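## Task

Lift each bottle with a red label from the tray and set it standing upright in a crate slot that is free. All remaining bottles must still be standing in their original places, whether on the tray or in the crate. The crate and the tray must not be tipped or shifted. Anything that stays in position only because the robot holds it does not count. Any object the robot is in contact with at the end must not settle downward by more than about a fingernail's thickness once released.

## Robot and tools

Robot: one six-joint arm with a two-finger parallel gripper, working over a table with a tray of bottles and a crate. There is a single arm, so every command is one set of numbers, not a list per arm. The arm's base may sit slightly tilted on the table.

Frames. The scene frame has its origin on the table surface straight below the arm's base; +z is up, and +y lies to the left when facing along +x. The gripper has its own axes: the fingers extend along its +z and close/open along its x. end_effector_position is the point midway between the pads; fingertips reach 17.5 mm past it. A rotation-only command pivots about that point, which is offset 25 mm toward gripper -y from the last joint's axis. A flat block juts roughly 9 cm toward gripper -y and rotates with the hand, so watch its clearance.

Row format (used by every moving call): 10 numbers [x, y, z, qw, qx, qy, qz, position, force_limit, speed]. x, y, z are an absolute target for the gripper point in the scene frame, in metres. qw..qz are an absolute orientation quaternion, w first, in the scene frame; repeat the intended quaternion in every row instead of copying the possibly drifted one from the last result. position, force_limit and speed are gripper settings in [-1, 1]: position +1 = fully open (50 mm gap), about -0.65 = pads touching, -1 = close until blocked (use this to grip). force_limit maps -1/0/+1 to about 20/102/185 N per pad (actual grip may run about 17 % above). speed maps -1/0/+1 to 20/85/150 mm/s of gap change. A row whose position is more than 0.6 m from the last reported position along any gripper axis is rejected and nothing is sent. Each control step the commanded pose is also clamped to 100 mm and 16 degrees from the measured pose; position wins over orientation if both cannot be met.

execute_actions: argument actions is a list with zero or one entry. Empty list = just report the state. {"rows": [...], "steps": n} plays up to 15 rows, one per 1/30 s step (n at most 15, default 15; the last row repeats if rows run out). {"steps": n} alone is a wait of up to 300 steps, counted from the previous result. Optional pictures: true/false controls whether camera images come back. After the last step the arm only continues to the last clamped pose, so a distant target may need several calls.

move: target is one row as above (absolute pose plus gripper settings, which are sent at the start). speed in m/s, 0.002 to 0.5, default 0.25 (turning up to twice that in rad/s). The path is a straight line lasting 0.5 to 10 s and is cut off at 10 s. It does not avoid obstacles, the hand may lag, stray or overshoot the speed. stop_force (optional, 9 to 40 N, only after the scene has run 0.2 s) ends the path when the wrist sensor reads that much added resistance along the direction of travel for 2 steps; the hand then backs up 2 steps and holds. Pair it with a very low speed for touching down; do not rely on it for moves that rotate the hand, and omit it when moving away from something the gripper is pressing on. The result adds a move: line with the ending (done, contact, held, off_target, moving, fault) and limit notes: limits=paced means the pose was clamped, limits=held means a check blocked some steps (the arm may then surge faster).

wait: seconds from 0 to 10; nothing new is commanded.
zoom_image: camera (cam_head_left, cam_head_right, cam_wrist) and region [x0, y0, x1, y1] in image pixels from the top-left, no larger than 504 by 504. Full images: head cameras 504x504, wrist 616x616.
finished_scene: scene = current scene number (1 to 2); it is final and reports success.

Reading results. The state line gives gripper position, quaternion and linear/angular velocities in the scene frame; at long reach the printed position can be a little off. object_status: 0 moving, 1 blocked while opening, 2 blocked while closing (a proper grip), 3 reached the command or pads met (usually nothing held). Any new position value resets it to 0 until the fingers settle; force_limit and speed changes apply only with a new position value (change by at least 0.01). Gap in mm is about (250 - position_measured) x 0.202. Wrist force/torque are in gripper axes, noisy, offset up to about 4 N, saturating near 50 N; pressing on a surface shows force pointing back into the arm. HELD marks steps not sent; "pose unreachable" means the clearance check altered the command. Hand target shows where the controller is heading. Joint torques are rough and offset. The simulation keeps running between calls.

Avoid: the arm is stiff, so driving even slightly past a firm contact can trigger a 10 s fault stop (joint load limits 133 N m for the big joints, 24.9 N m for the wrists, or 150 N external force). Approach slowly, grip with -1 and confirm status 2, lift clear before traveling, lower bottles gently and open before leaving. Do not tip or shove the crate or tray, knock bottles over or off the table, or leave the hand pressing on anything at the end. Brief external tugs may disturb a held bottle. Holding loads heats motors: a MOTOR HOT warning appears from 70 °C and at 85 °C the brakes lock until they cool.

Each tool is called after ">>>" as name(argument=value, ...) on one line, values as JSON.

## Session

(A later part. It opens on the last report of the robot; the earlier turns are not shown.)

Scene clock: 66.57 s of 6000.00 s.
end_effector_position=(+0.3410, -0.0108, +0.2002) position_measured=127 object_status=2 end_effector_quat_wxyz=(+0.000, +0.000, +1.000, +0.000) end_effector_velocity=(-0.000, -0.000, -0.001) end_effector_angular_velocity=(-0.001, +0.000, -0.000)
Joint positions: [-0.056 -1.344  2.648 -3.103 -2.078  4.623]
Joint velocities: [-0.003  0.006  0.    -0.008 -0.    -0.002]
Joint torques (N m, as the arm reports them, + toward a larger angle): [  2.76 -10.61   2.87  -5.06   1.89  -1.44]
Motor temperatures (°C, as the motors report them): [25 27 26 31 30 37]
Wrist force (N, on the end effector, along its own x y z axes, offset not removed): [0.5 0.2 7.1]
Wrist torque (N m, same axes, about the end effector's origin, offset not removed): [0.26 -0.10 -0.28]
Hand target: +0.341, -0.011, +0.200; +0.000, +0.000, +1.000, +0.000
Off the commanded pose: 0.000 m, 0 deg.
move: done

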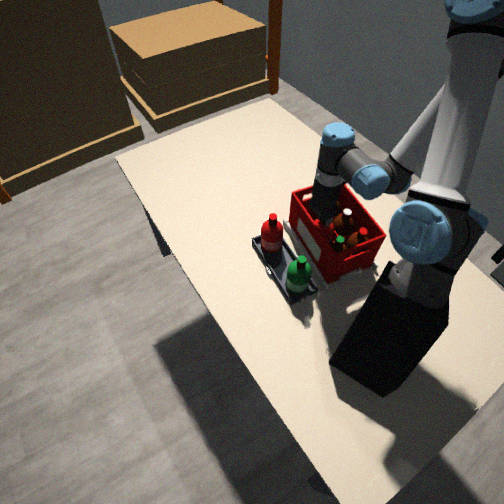

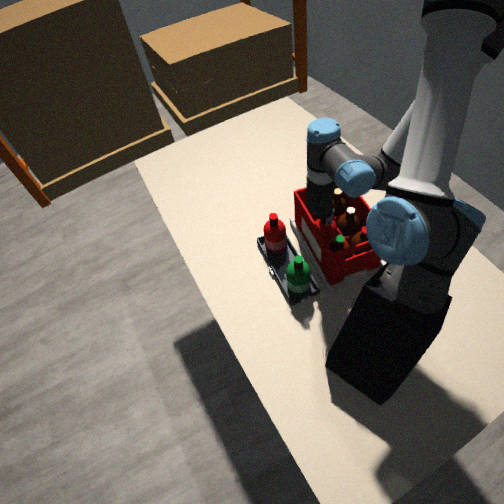

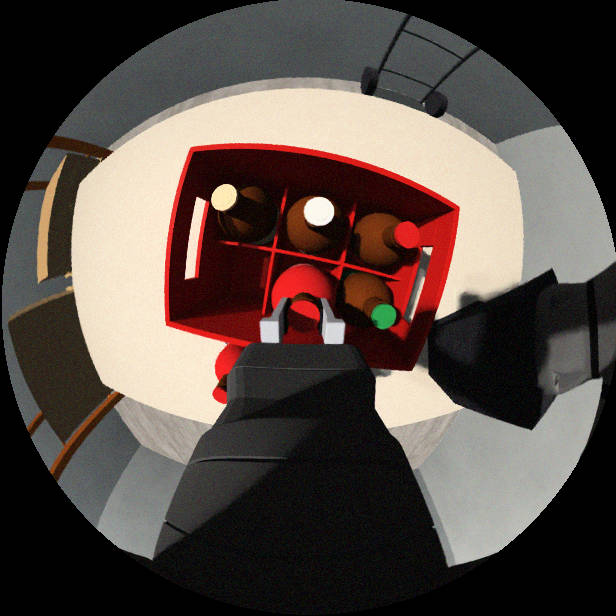

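>>> move(target=[0.341,-0.011,0.165,0,0,1,0,-1,-0.4,-0.5], speed=0.01, stop_force=12)

>>> move(target=[0.341,-0.011,0.176,0,0,1,0,0.3,0,0], speed=0.01)

>>> move(target=[0.341,-0.011,0.3,0,0,1,0,0.3,0,0], speed=0.12)

>>> move(target=[0.432,0.116,0.26,0,0,1,0,1,0,0], speed=0.15)

>>> move(target=[0.432,0.116,0.2,0,0,1,0,1,0,0], speed=0.08)

Scene clock: 78.43 s of 6000.00 s.
end_effector_position=(+0.3410, -0.0109, +0.1734) position_measured=127 object_status=2 end_effector_quat_wxyz=(-0.000, +0.000, +1.000, +0.000) end_effector_velocity=(-0.000, +0.000, +0.002) end_effector_angular_velocity=(+0.001, +0.002, -0.002)
Joint positions: [-0.099 -1.222  2.654 -3.254 -2.068  4.575]
Joint velocities: [ 0.003 -0.011 -0.001  0.015  0.     0.006]
Joint torques (N m, as the arm reports them, + toward a larger angle): [ 17.29 -27.2   10.2    3.8    1.32   1.7 ]
Motor temperatures (°C, as the motors report them): [25 27 26 31 30 37]
Wrist force (N, on the end effector, along its own x y z axes, offset not removed): [-3.2 1.8 -38.4]
Wrist torque (N m, same axes, about the end effector's origin, offset not removed): [0.40 -0.06 -0.22]
Hand target: +0.341, -0.011, +0.174; +0.000, +0.000, +1.000, +0.000
Off the commanded pose: 0.008 m, 0 deg.
After step 90, 5.83 s passed at rest.
move: contact

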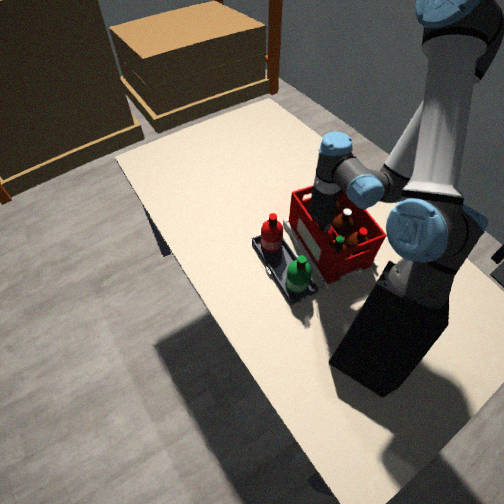

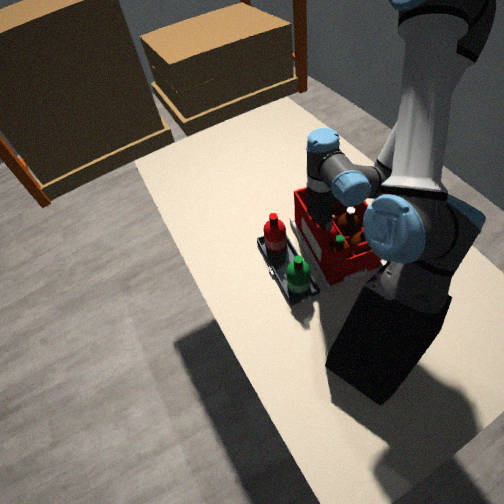

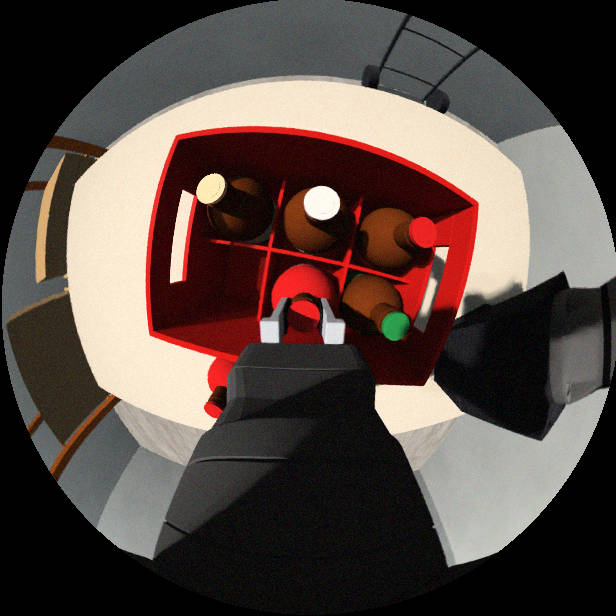

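Scene clock: 79.13 s of 6000.00 s.
end_effector_position=(+0.3410, -0.0110, +0.1760) position_measured=107 object_status=3 end_effector_quat_wxyz=(+0.000, -0.000, +1.000, -0.000) end_effector_velocity=(+0.000, -0.000, +0.001) end_effector_angular_velocity=(-0.000, -0.001, -0.001)
Joint positions: [-0.095 -1.233  2.654 -3.241 -2.069  4.579]
Joint velocities: [ 0.001 -0.003 -0.     0.002 -0.001  0.001]
Joint torques (N m, as the arm reports them, + toward a larger angle): [ 22.91 -39.11  -5.76  -1.1   -2.34   1.45]
Motor temperatures (°C, as the motors report them): [25 27 26 31 30 37]
Wrist force (N, on the end effector, along its own x y z axes, offset not removed): [-3.2 1.8 -1.4]
Wrist torque (N m, same axes, about the end effector's origin, offset not removed): [0.33 0.57 -0.03]
Hand target: +0.341, -0.011, +0.176; -0.000, -0.000, +1.000, -0.000
Off the commanded pose: 0.000 m, 0 deg.
move: done

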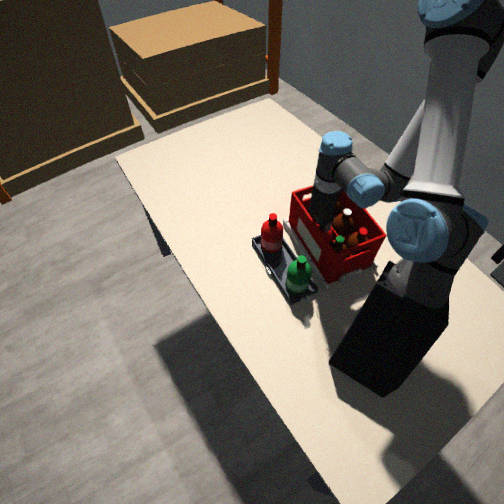

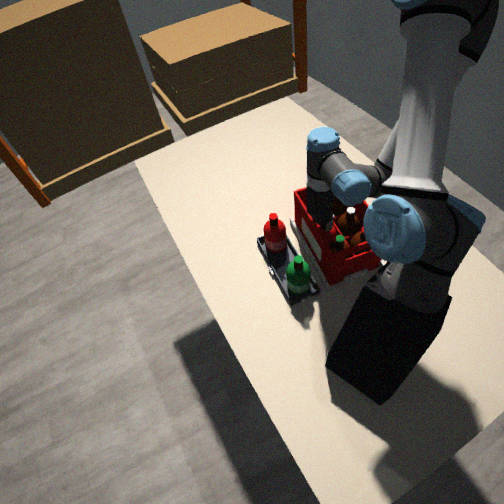

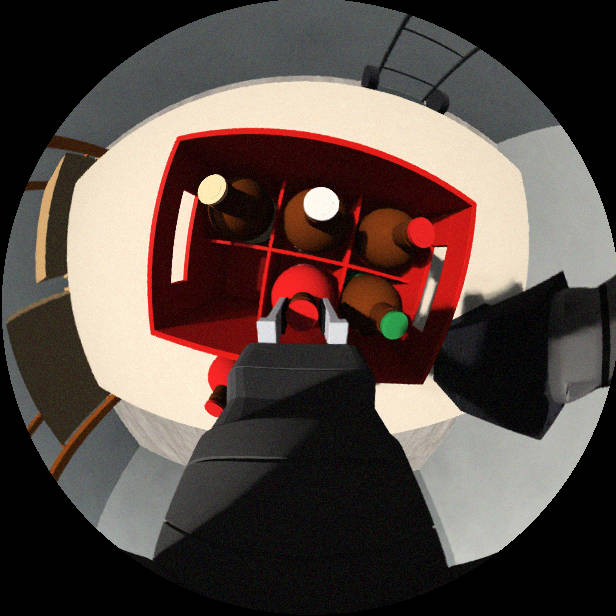

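Scene clock: 80.60 s of 6000.00 s.
end_effector_position=(+0.3410, -0.0112, +0.2998) position_measured=107 object_status=3 end_effector_quat_wxyz=(-0.000, -0.000, +1.000, -0.000) end_effector_velocity=(+0.000, -0.000, +0.002) end_effector_angular_velocity=(-0.000, +0.001, -0.001)
Joint positions: [ 0.111 -1.71   2.546 -2.539 -2.109  4.813]
Joint velocities: [ 0.003 -0.004 -0.004  0.011 -0.     0.004]
Joint torques (N m, as the arm reports them, + toward a larger angle): [ 16.75 -27.72 -19.22  -0.63  -2.42   1.57]
Motor temperatures (°C, as the motors report them): [25 27 26 31 30 37]
Wrist force (N, on the end effector, along its own x y z axes, offset not removed): [0.5 2.0 2.8]
Wrist torque (N m, same axes, about the end effector's origin, offset not removed): [0.44 -0.02 -0.09]
Hand target: +0.341, -0.011, +0.300; -0.000, -0.000, +1.000, -0.000
Off the commanded pose: 0.000 m, 0 deg.
move: done

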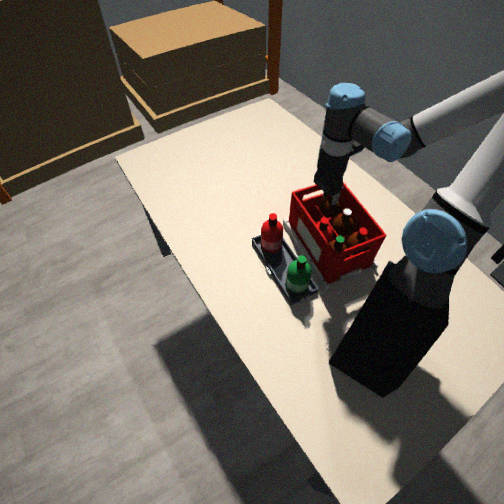

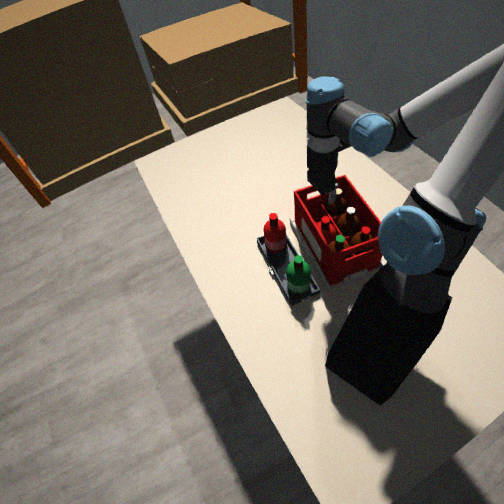

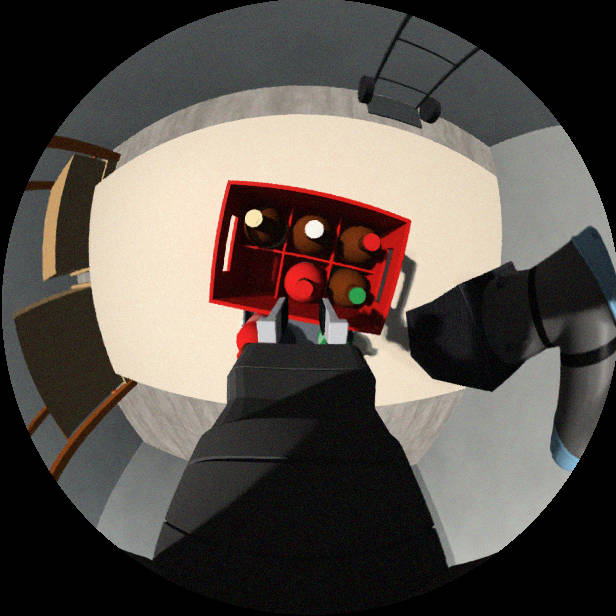

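Scene clock: 82.13 s of 6000.00 s.
end_effector_position=(+0.4316, +0.1159, +0.2600) position_measured=3 object_status=3 end_effector_quat_wxyz=(-0.000, -0.000, +1.000, -0.000) end_effector_velocity=(+0.001, +0.001, -0.001) end_effector_angular_velocity=(+0.000, -0.000, -0.001)
Joint positions: [ 0.296 -1.213  2.246 -2.624 -2.123  5.029]
Joint velocities: [ 0.001  0.004 -0.003 -0.001  0.     0.001]
Joint torques (N m, as the arm reports them, + toward a larger angle): [ 26.03 -14.38 -16.2   -0.7   -2.33   1.62]
Motor temperatures (°C, as the motors report them): [25 27 26 31 30 37]
Wrist force (N, on the end effector, along its own x y z axes, offset not removed): [0.5 -0.3 1.5]
Wrist torque (N m, same axes, about the end effector's origin, offset not removed): [0.02 -0.16 -0.11]
Hand target: +0.432, +0.116, +0.260; -0.000, -0.000, +1.000, -0.000
Off the commanded pose: 0.000 m, 0 deg.
move: done

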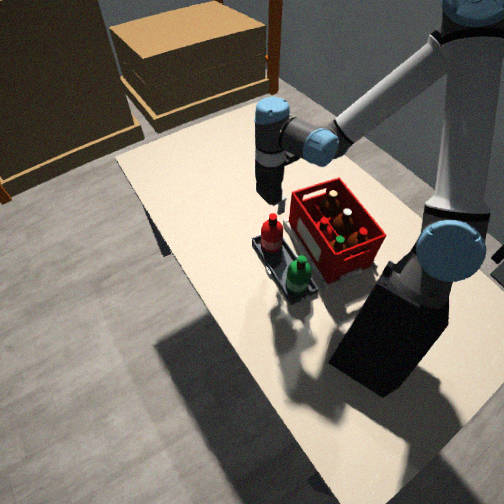

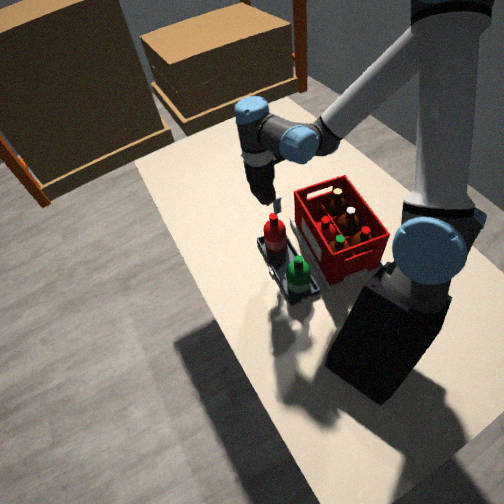

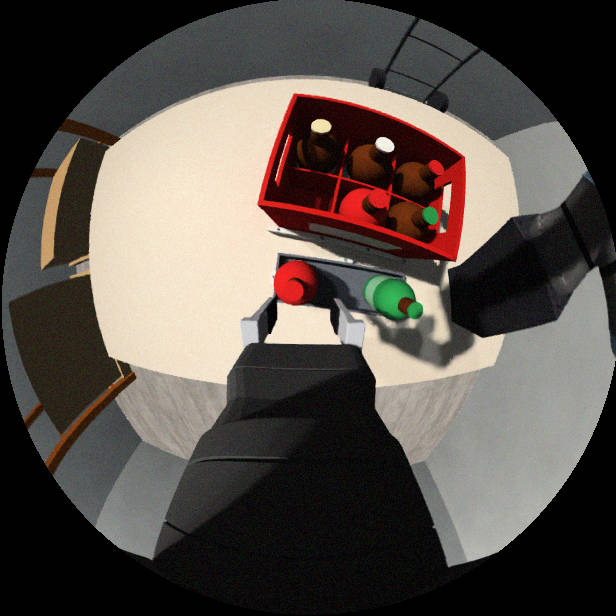

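Scene clock: 83.27 s of 6000.00 s.
end_effector_position=(+0.4320, +0.1160, +0.2001) position_measured=3 object_status=3 end_effector_quat_wxyz=(+0.000, +0.000, +1.000, +0.000) end_effector_velocity=(+0.000, +0.001, -0.001) end_effector_angular_velocity=(+0.001, -0.001, +0.001)
Joint positions: [ 0.226 -1.07   2.278 -2.843 -2.12   4.946]
Joint velocities: [-0.001  0.004 -0.001 -0.005  0.001 -0.003]
Joint torques (N m, as the arm reports them, + toward a larger angle): [  7.93 -17.19  -1.11  -4.47   2.    -1.32]
Motor temperatures (°C, as the motors report them): [25 27 26 31 30 37]
Wrist force (N, on the end effector, along its own x y z axes, offset not removed): [0.0 -0.4 0.5]
Wrist torque (N m, same axes, about the end effector's origin, offset not removed): [0.01 0.07 -0.22]
Hand target: +0.432, +0.116, +0.200; +0.000, +0.000, +1.000, +0.000
Off the commanded pose: 0.000 m, 0 deg.
move: done

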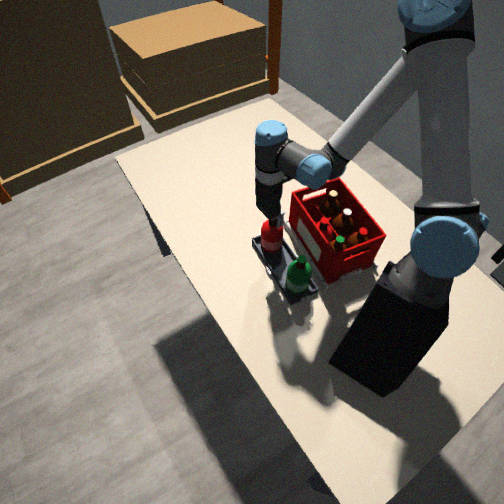

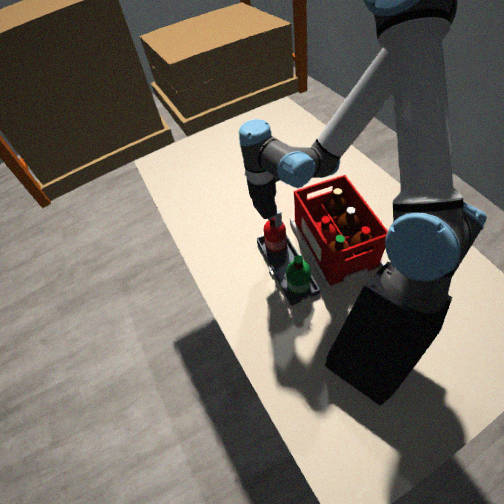

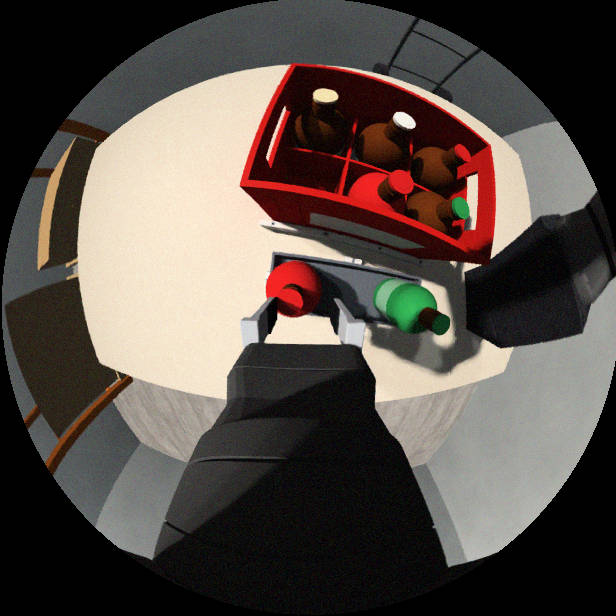

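>>> move(target=[0.44,0.11,0.2,0,0,1,0,1,0,0], speed=0.04)

>>> move(target=[0.44,0.11,0.171,0,0,1,0,1,0,0], speed=0.03, stop_force=10)

>>> zoom_image(camera="cam_wrist", region=[200,220,420,360])

Scene clock: 90.70 s of 6000.00 s.
end_effector_position=(+0.4399, +0.1101, +0.2000) position_measured=3 object_status=3 end_effector_quat_wxyz=(+0.000, +0.000, +1.000, +0.000) end_effector_velocity=(+0.002, -0.001, +0.000) end_effector_angular_velocity=(+0.002, -0.002, -0.003)
Joint positions: [ 0.211 -1.075  2.267 -2.835 -2.119  4.928]
Joint velocities: [-0.003 -0.001 -0.003 -0.001  0.001 -0.002]
Joint torques (N m, as the arm reports them, + toward a larger angle): [  4.26 -39.89 -10.73   0.7    2.15  -1.34]
Motor temperatures (°C, as the motors report them): [25 27 26 31 30 37]
Wrist force (N, on the end effector, along its own x y z axes, offset not removed): [1.5 -0.6 -17.0]
Wrist torque (N m, same axes, about the end effector's origin, offset not removed): [-0.39 -0.48 -0.27]
Hand target: +0.440, +0.110, +0.200; +0.000, +0.000, +1.000, +0.000
Off the commanded pose: 0.000 m, 0 deg.
After step 90, 3.70 s passed at rest.
move: done

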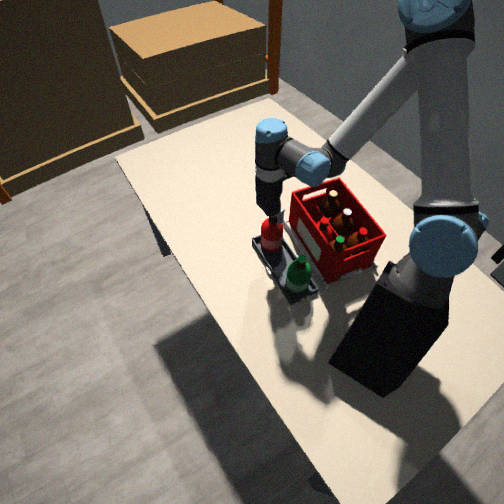

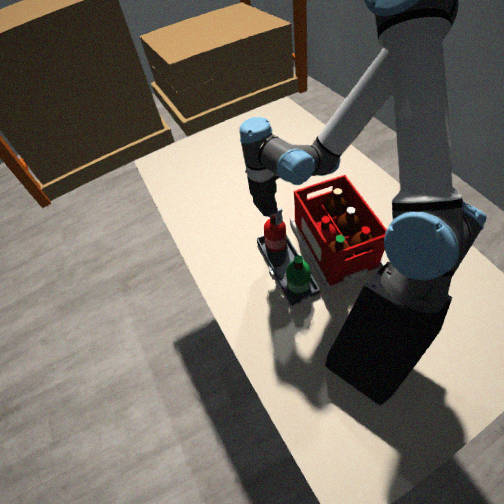

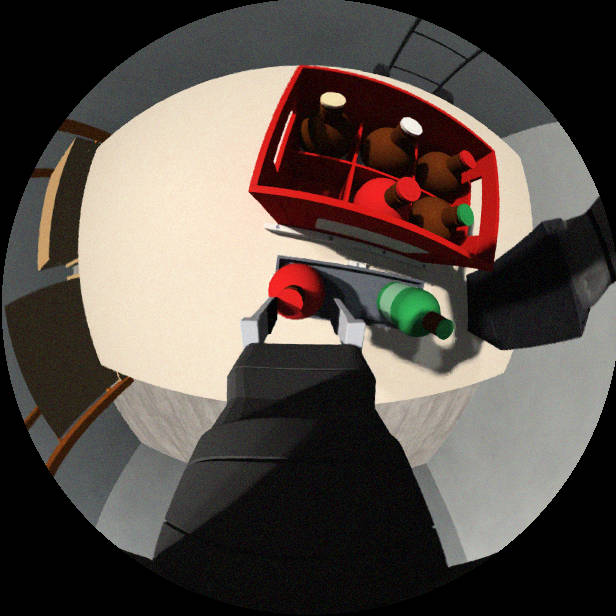

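Scene clock: 91.20 s of 6000.00 s.
end_effector_position=(+0.4399, +0.1100, +0.1997) position_measured=3 object_status=3 end_effector_quat_wxyz=(-0.000, +0.000, +1.000, +0.000) end_effector_velocity=(+0.001, +0.000, +0.001) end_effector_angular_velocity=(+0.001, -0.002, -0.000)
Joint positions: [ 0.211 -1.074  2.267 -2.836 -2.119  4.928]
Joint velocities: [ 0.001 -0.002 -0.001  0.001  0.     0.   ]
Joint torques (N m, as the arm reports them, + toward a larger angle): [ 20.89 -35.29  -9.27   1.57   2.18   1.54]
Motor temperatures (°C, as the motors report them): [25 27 26 31 30 37]
Wrist force (N, on the end effector, along its own x y z axes, offset not removed): [2.5 2.5 -22.2]
Wrist torque (N m, same axes, about the end effector's origin, offset not removed): [0.21 -0.91 -0.25]
Hand target: +0.440, +0.110, +0.200; +0.000, +0.000, +1.000, +0.000
Off the commanded pose: 0.029 m, 0 deg.
move: contact

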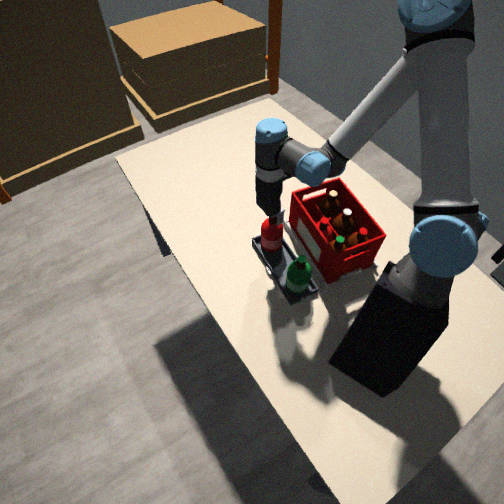

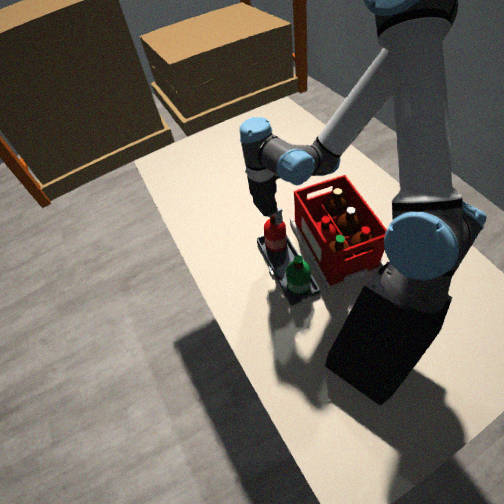

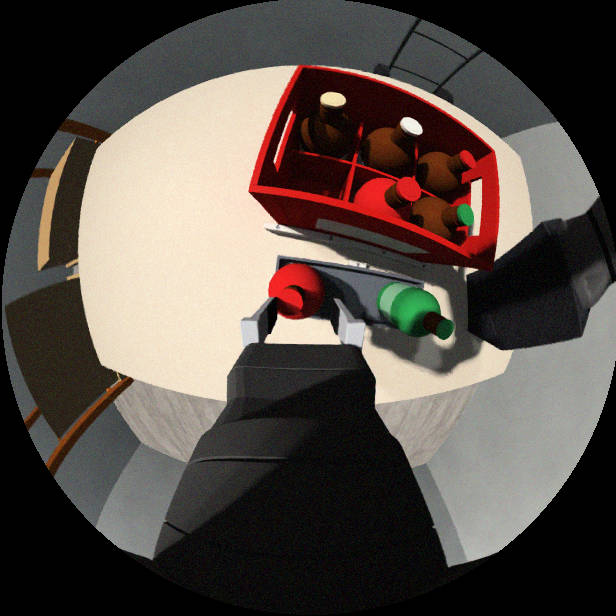

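Region (200, 220, 420, 360) of cam_wrist's 616x616 image, scaled by 2.291, with more detail than that image has; it fills the top 321 rows of this view, and the rest is white.

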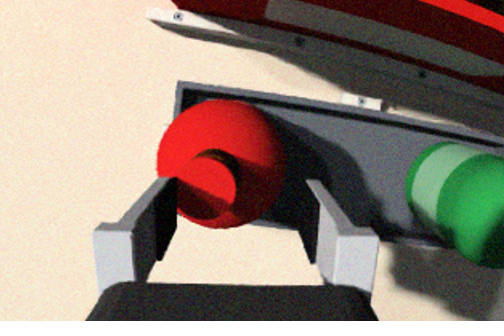

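>>> move(target=[0.44,0.11,0.215,0,0,1,0,1,0,0], speed=0.02)

>>> move(target=[0.452,0.11,0.215,0,0,1,0,1,0,0], speed=0.04)

>>> zoom_image(camera="cam_wrist", region=[200,220,420,360])

Scene clock: 98.17 s of 6000.00 s.
end_effector_position=(+0.4400, +0.1100, +0.2149) position_measured=3 object_status=3 end_effector_quat_wxyz=(+0.000, -0.000, +1.000, -0.000) end_effector_velocity=(+0.002, -0.000, +0.002) end_effector_angular_velocity=(+0.000, -0.003, -0.002)
Joint positions: [ 0.228 -1.112  2.261 -2.782 -2.12   4.949]
Joint velocities: [ 0.001 -0.005 -0.003  0.005 -0.     0.002]
Joint torques (N m, as the arm reports them, + toward a larger angle): [ 27.05 -44.21 -14.14  -0.85  -2.41   1.44]
Motor temperatures (°C, as the motors report them): [25 27 26 31 30 37]
Wrist force (N, on the end effector, along its own x y z axes, offset not removed): [-1.5 0.0 -0.2]
Wrist torque (N m, same axes, about the end effector's origin, offset not removed): [-0.14 0.31 -0.09]
Hand target: +0.440, +0.110, +0.215; -0.000, -0.000, +1.000, -0.000
Off the commanded pose: 0.000 m, 0 deg.
After step 90, 2.97 s passed at rest.
move: done

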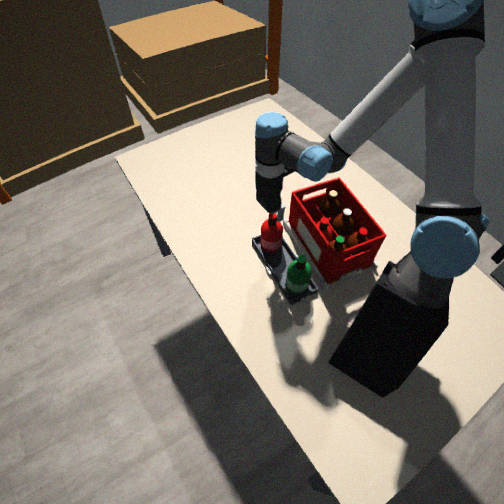

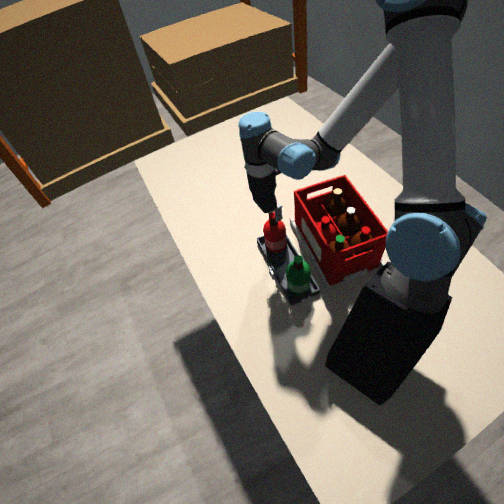

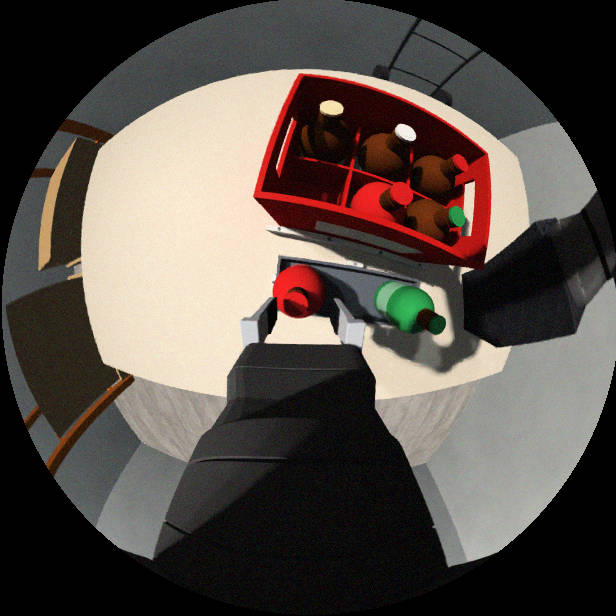

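Scene clock: 98.90 s of 6000.00 s.
end_effector_position=(+0.4519, +0.1100, +0.2150) position_measured=3 object_status=3 end_effector_quat_wxyz=(+0.000, -0.000, +1.000, +0.000) end_effector_velocity=(+0.002, +0.001, +0.001) end_effector_angular_velocity=(+0.001, -0.001, +0.000)
Joint positions: [ 0.223 -1.104  2.231 -2.764 -2.12   4.943]
Joint velocities: [ 0.001  0.001 -0.005  0.003  0.001 -0.   ]
Joint torques (N m, as the arm reports them, + toward a larger angle): [  7.74 -17.63 -13.82  -0.91   2.09  -1.34]
Motor temperatures (°C, as the motors report them): [25 27 26 31 30 37]
Wrist force (N, on the end effector, along its own x y z axes, offset not removed): [-1.0 2.9 3.7]
Wrist torque (N m, same axes, about the end effector's origin, offset not removed): [0.75 0.21 0.03]
Hand target: +0.452, +0.110, +0.215; +0.000, +0.000, +1.000, +0.000
Off the commanded pose: 0.000 m, 0 deg.
move: done

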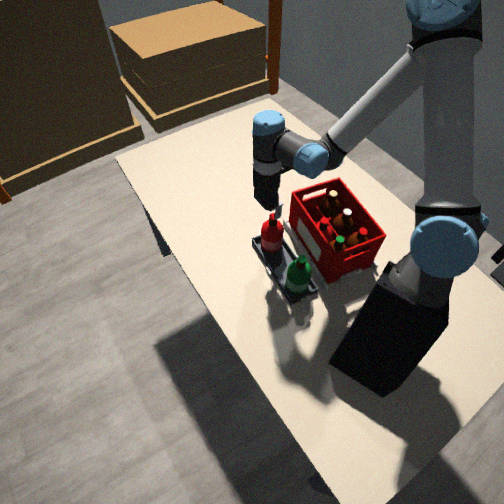

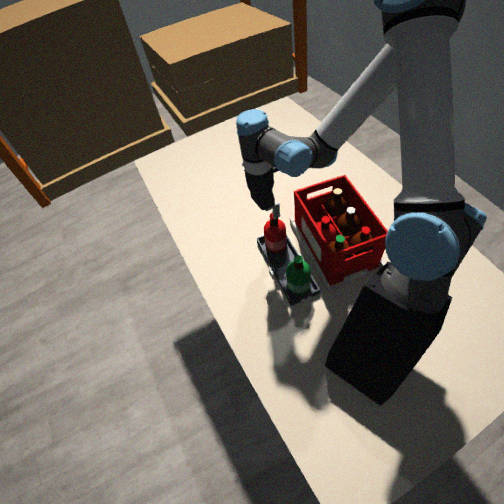

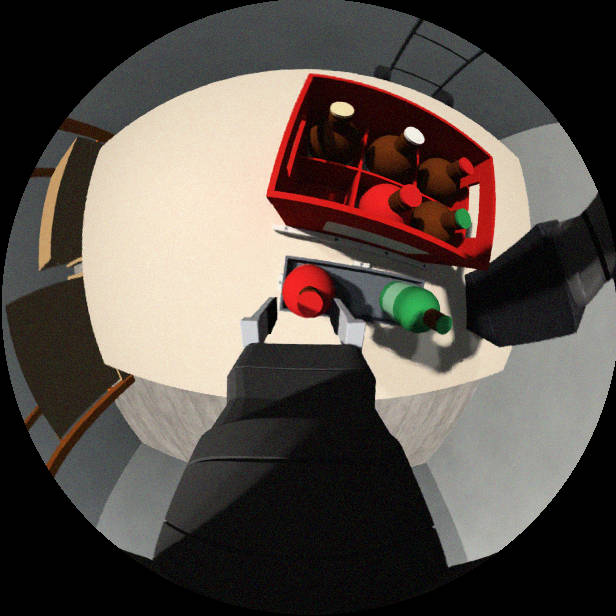

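Region (200, 220, 420, 360) of cam_wrist's 616x616 image, scaled by 2.291, with more detail than that image has; it fills the top 321 rows of this view, and the rest is white.

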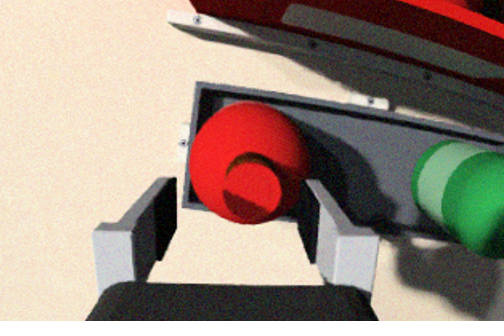

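>>> move(target=[0.445,0.114,0.215,0,0,1,0,1,0,0], speed=0.04)

>>> move(target=[0.445,0.114,0.171,0,0,1,0,1,0,0], speed=0.015, stop_force=9)

Scene clock: 105.13 s of 6000.00 s.
end_effector_position=(+0.4451, +0.1139, +0.2150) position_measured=3 object_status=3 end_effector_quat_wxyz=(-0.000, +0.000, +1.000, -0.000) end_effector_velocity=(-0.001, +0.001, +0.000) end_effector_angular_velocity=(-0.000, -0.001, -0.001)
Joint positions: [ 0.233 -1.102  2.243 -2.771 -2.12   4.955]
Joint velocities: [ 0.002  0.001  0.001 -0.002 -0.001  0.003]
Joint torques (N m, as the arm reports them, + toward a larger angle): [ 26.81 -16.81  -2.61  -4.56  -2.34   1.51]
Motor temperatures (°C, as the motors report them): [25 27 26 31 30 37]
Wrist force (N, on the end effector, along its own x y z axes, offset not removed): [-0.6 1.6 -0.6]
Wrist torque (N m, same axes, about the end effector's origin, offset not removed): [0.39 0.18 -0.24]
Hand target: +0.445, +0.114, +0.215; -0.000, -0.000, +1.000, -0.000
Off the commanded pose: 0.000 m, 0 deg.
After step 90, 2.53 s passed at rest.
move: done

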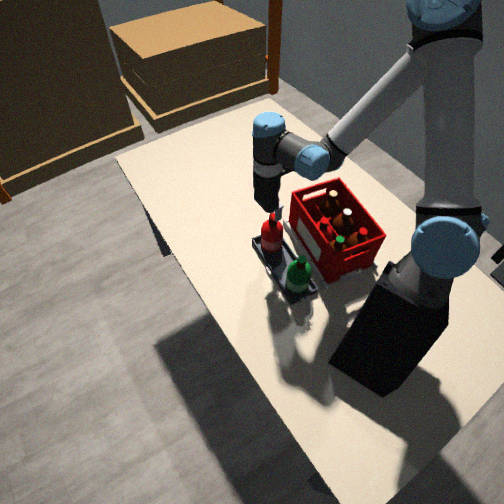

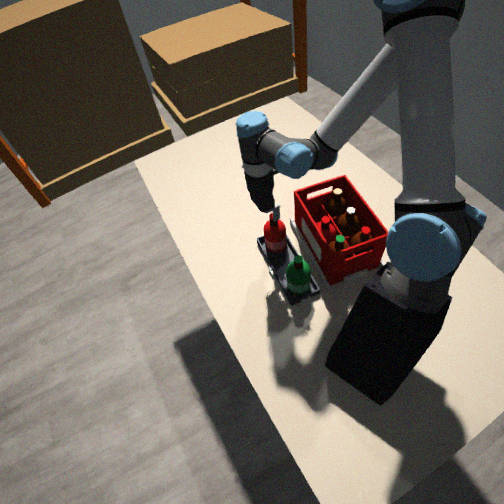

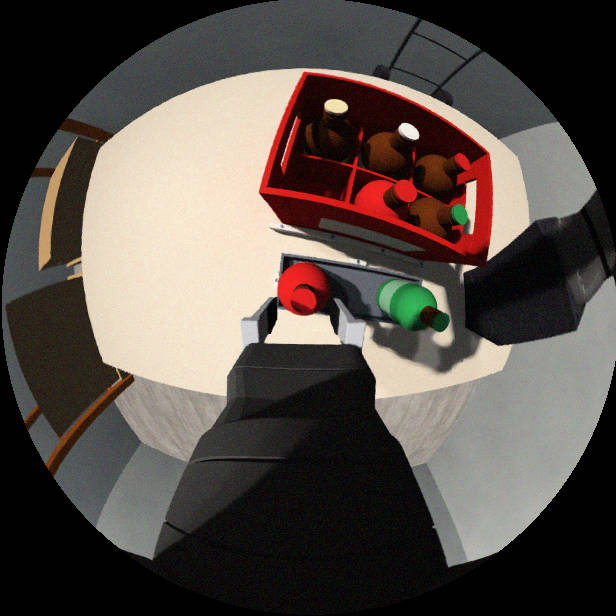

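Scene clock: 108.30 s of 6000.00 s.
end_effector_position=(+0.4450, +0.1140, +0.1711) position_measured=3 object_status=3 end_effector_quat_wxyz=(+0.000, +0.000, +1.000, +0.000) end_effector_velocity=(+0.000, -0.000, -0.002) end_effector_angular_velocity=(-0.001, +0.000, +0.000)
Joint positions: [ 0.183 -0.992  2.254 -2.923 -2.116  4.896]
Joint velocities: [-0.002  0.004 -0.    -0.005 -0.001 -0.002]
Joint torques (N m, as the arm reports them, + toward a larger angle): [  9.   -18.83  -0.37  -4.49   2.08  -1.43]
Motor temperatures (°C, as the motors report them): [25 27 26 31 30 37]
Wrist force (N, on the end effector, along its own x y z axes, offset not removed): [-2.0 -0.2 2.3]
Wrist torque (N m, same axes, about the end effector's origin, offset not removed): [0.12 0.34 -0.05]
Hand target: +0.445, +0.114, +0.171; +0.000, +0.000, +1.000, +0.000
Off the commanded pose: 0.000 m, 0 deg.
move: done

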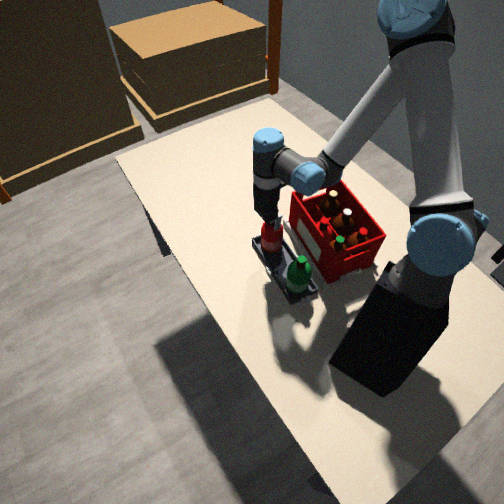

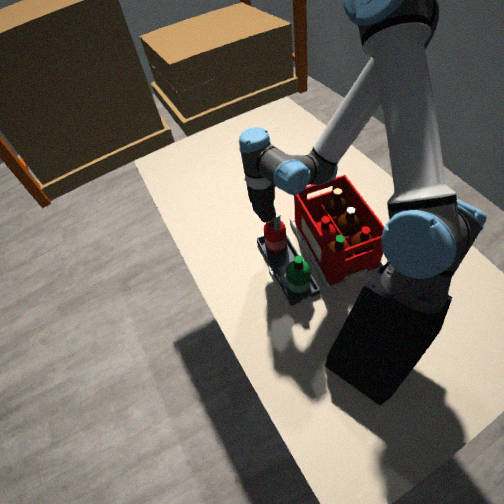

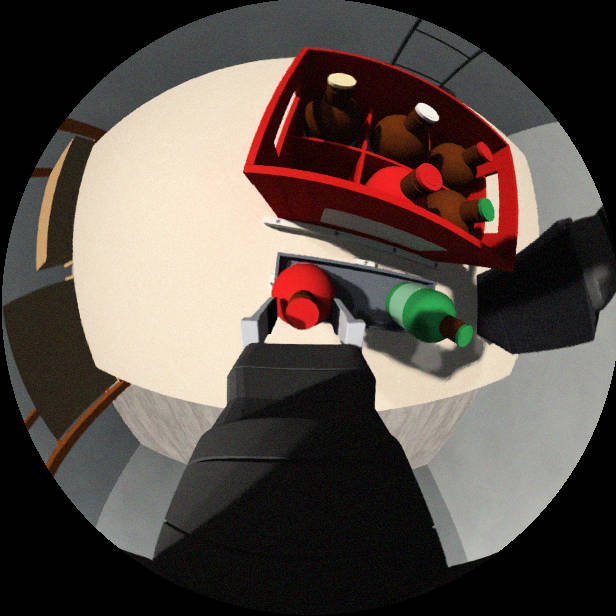

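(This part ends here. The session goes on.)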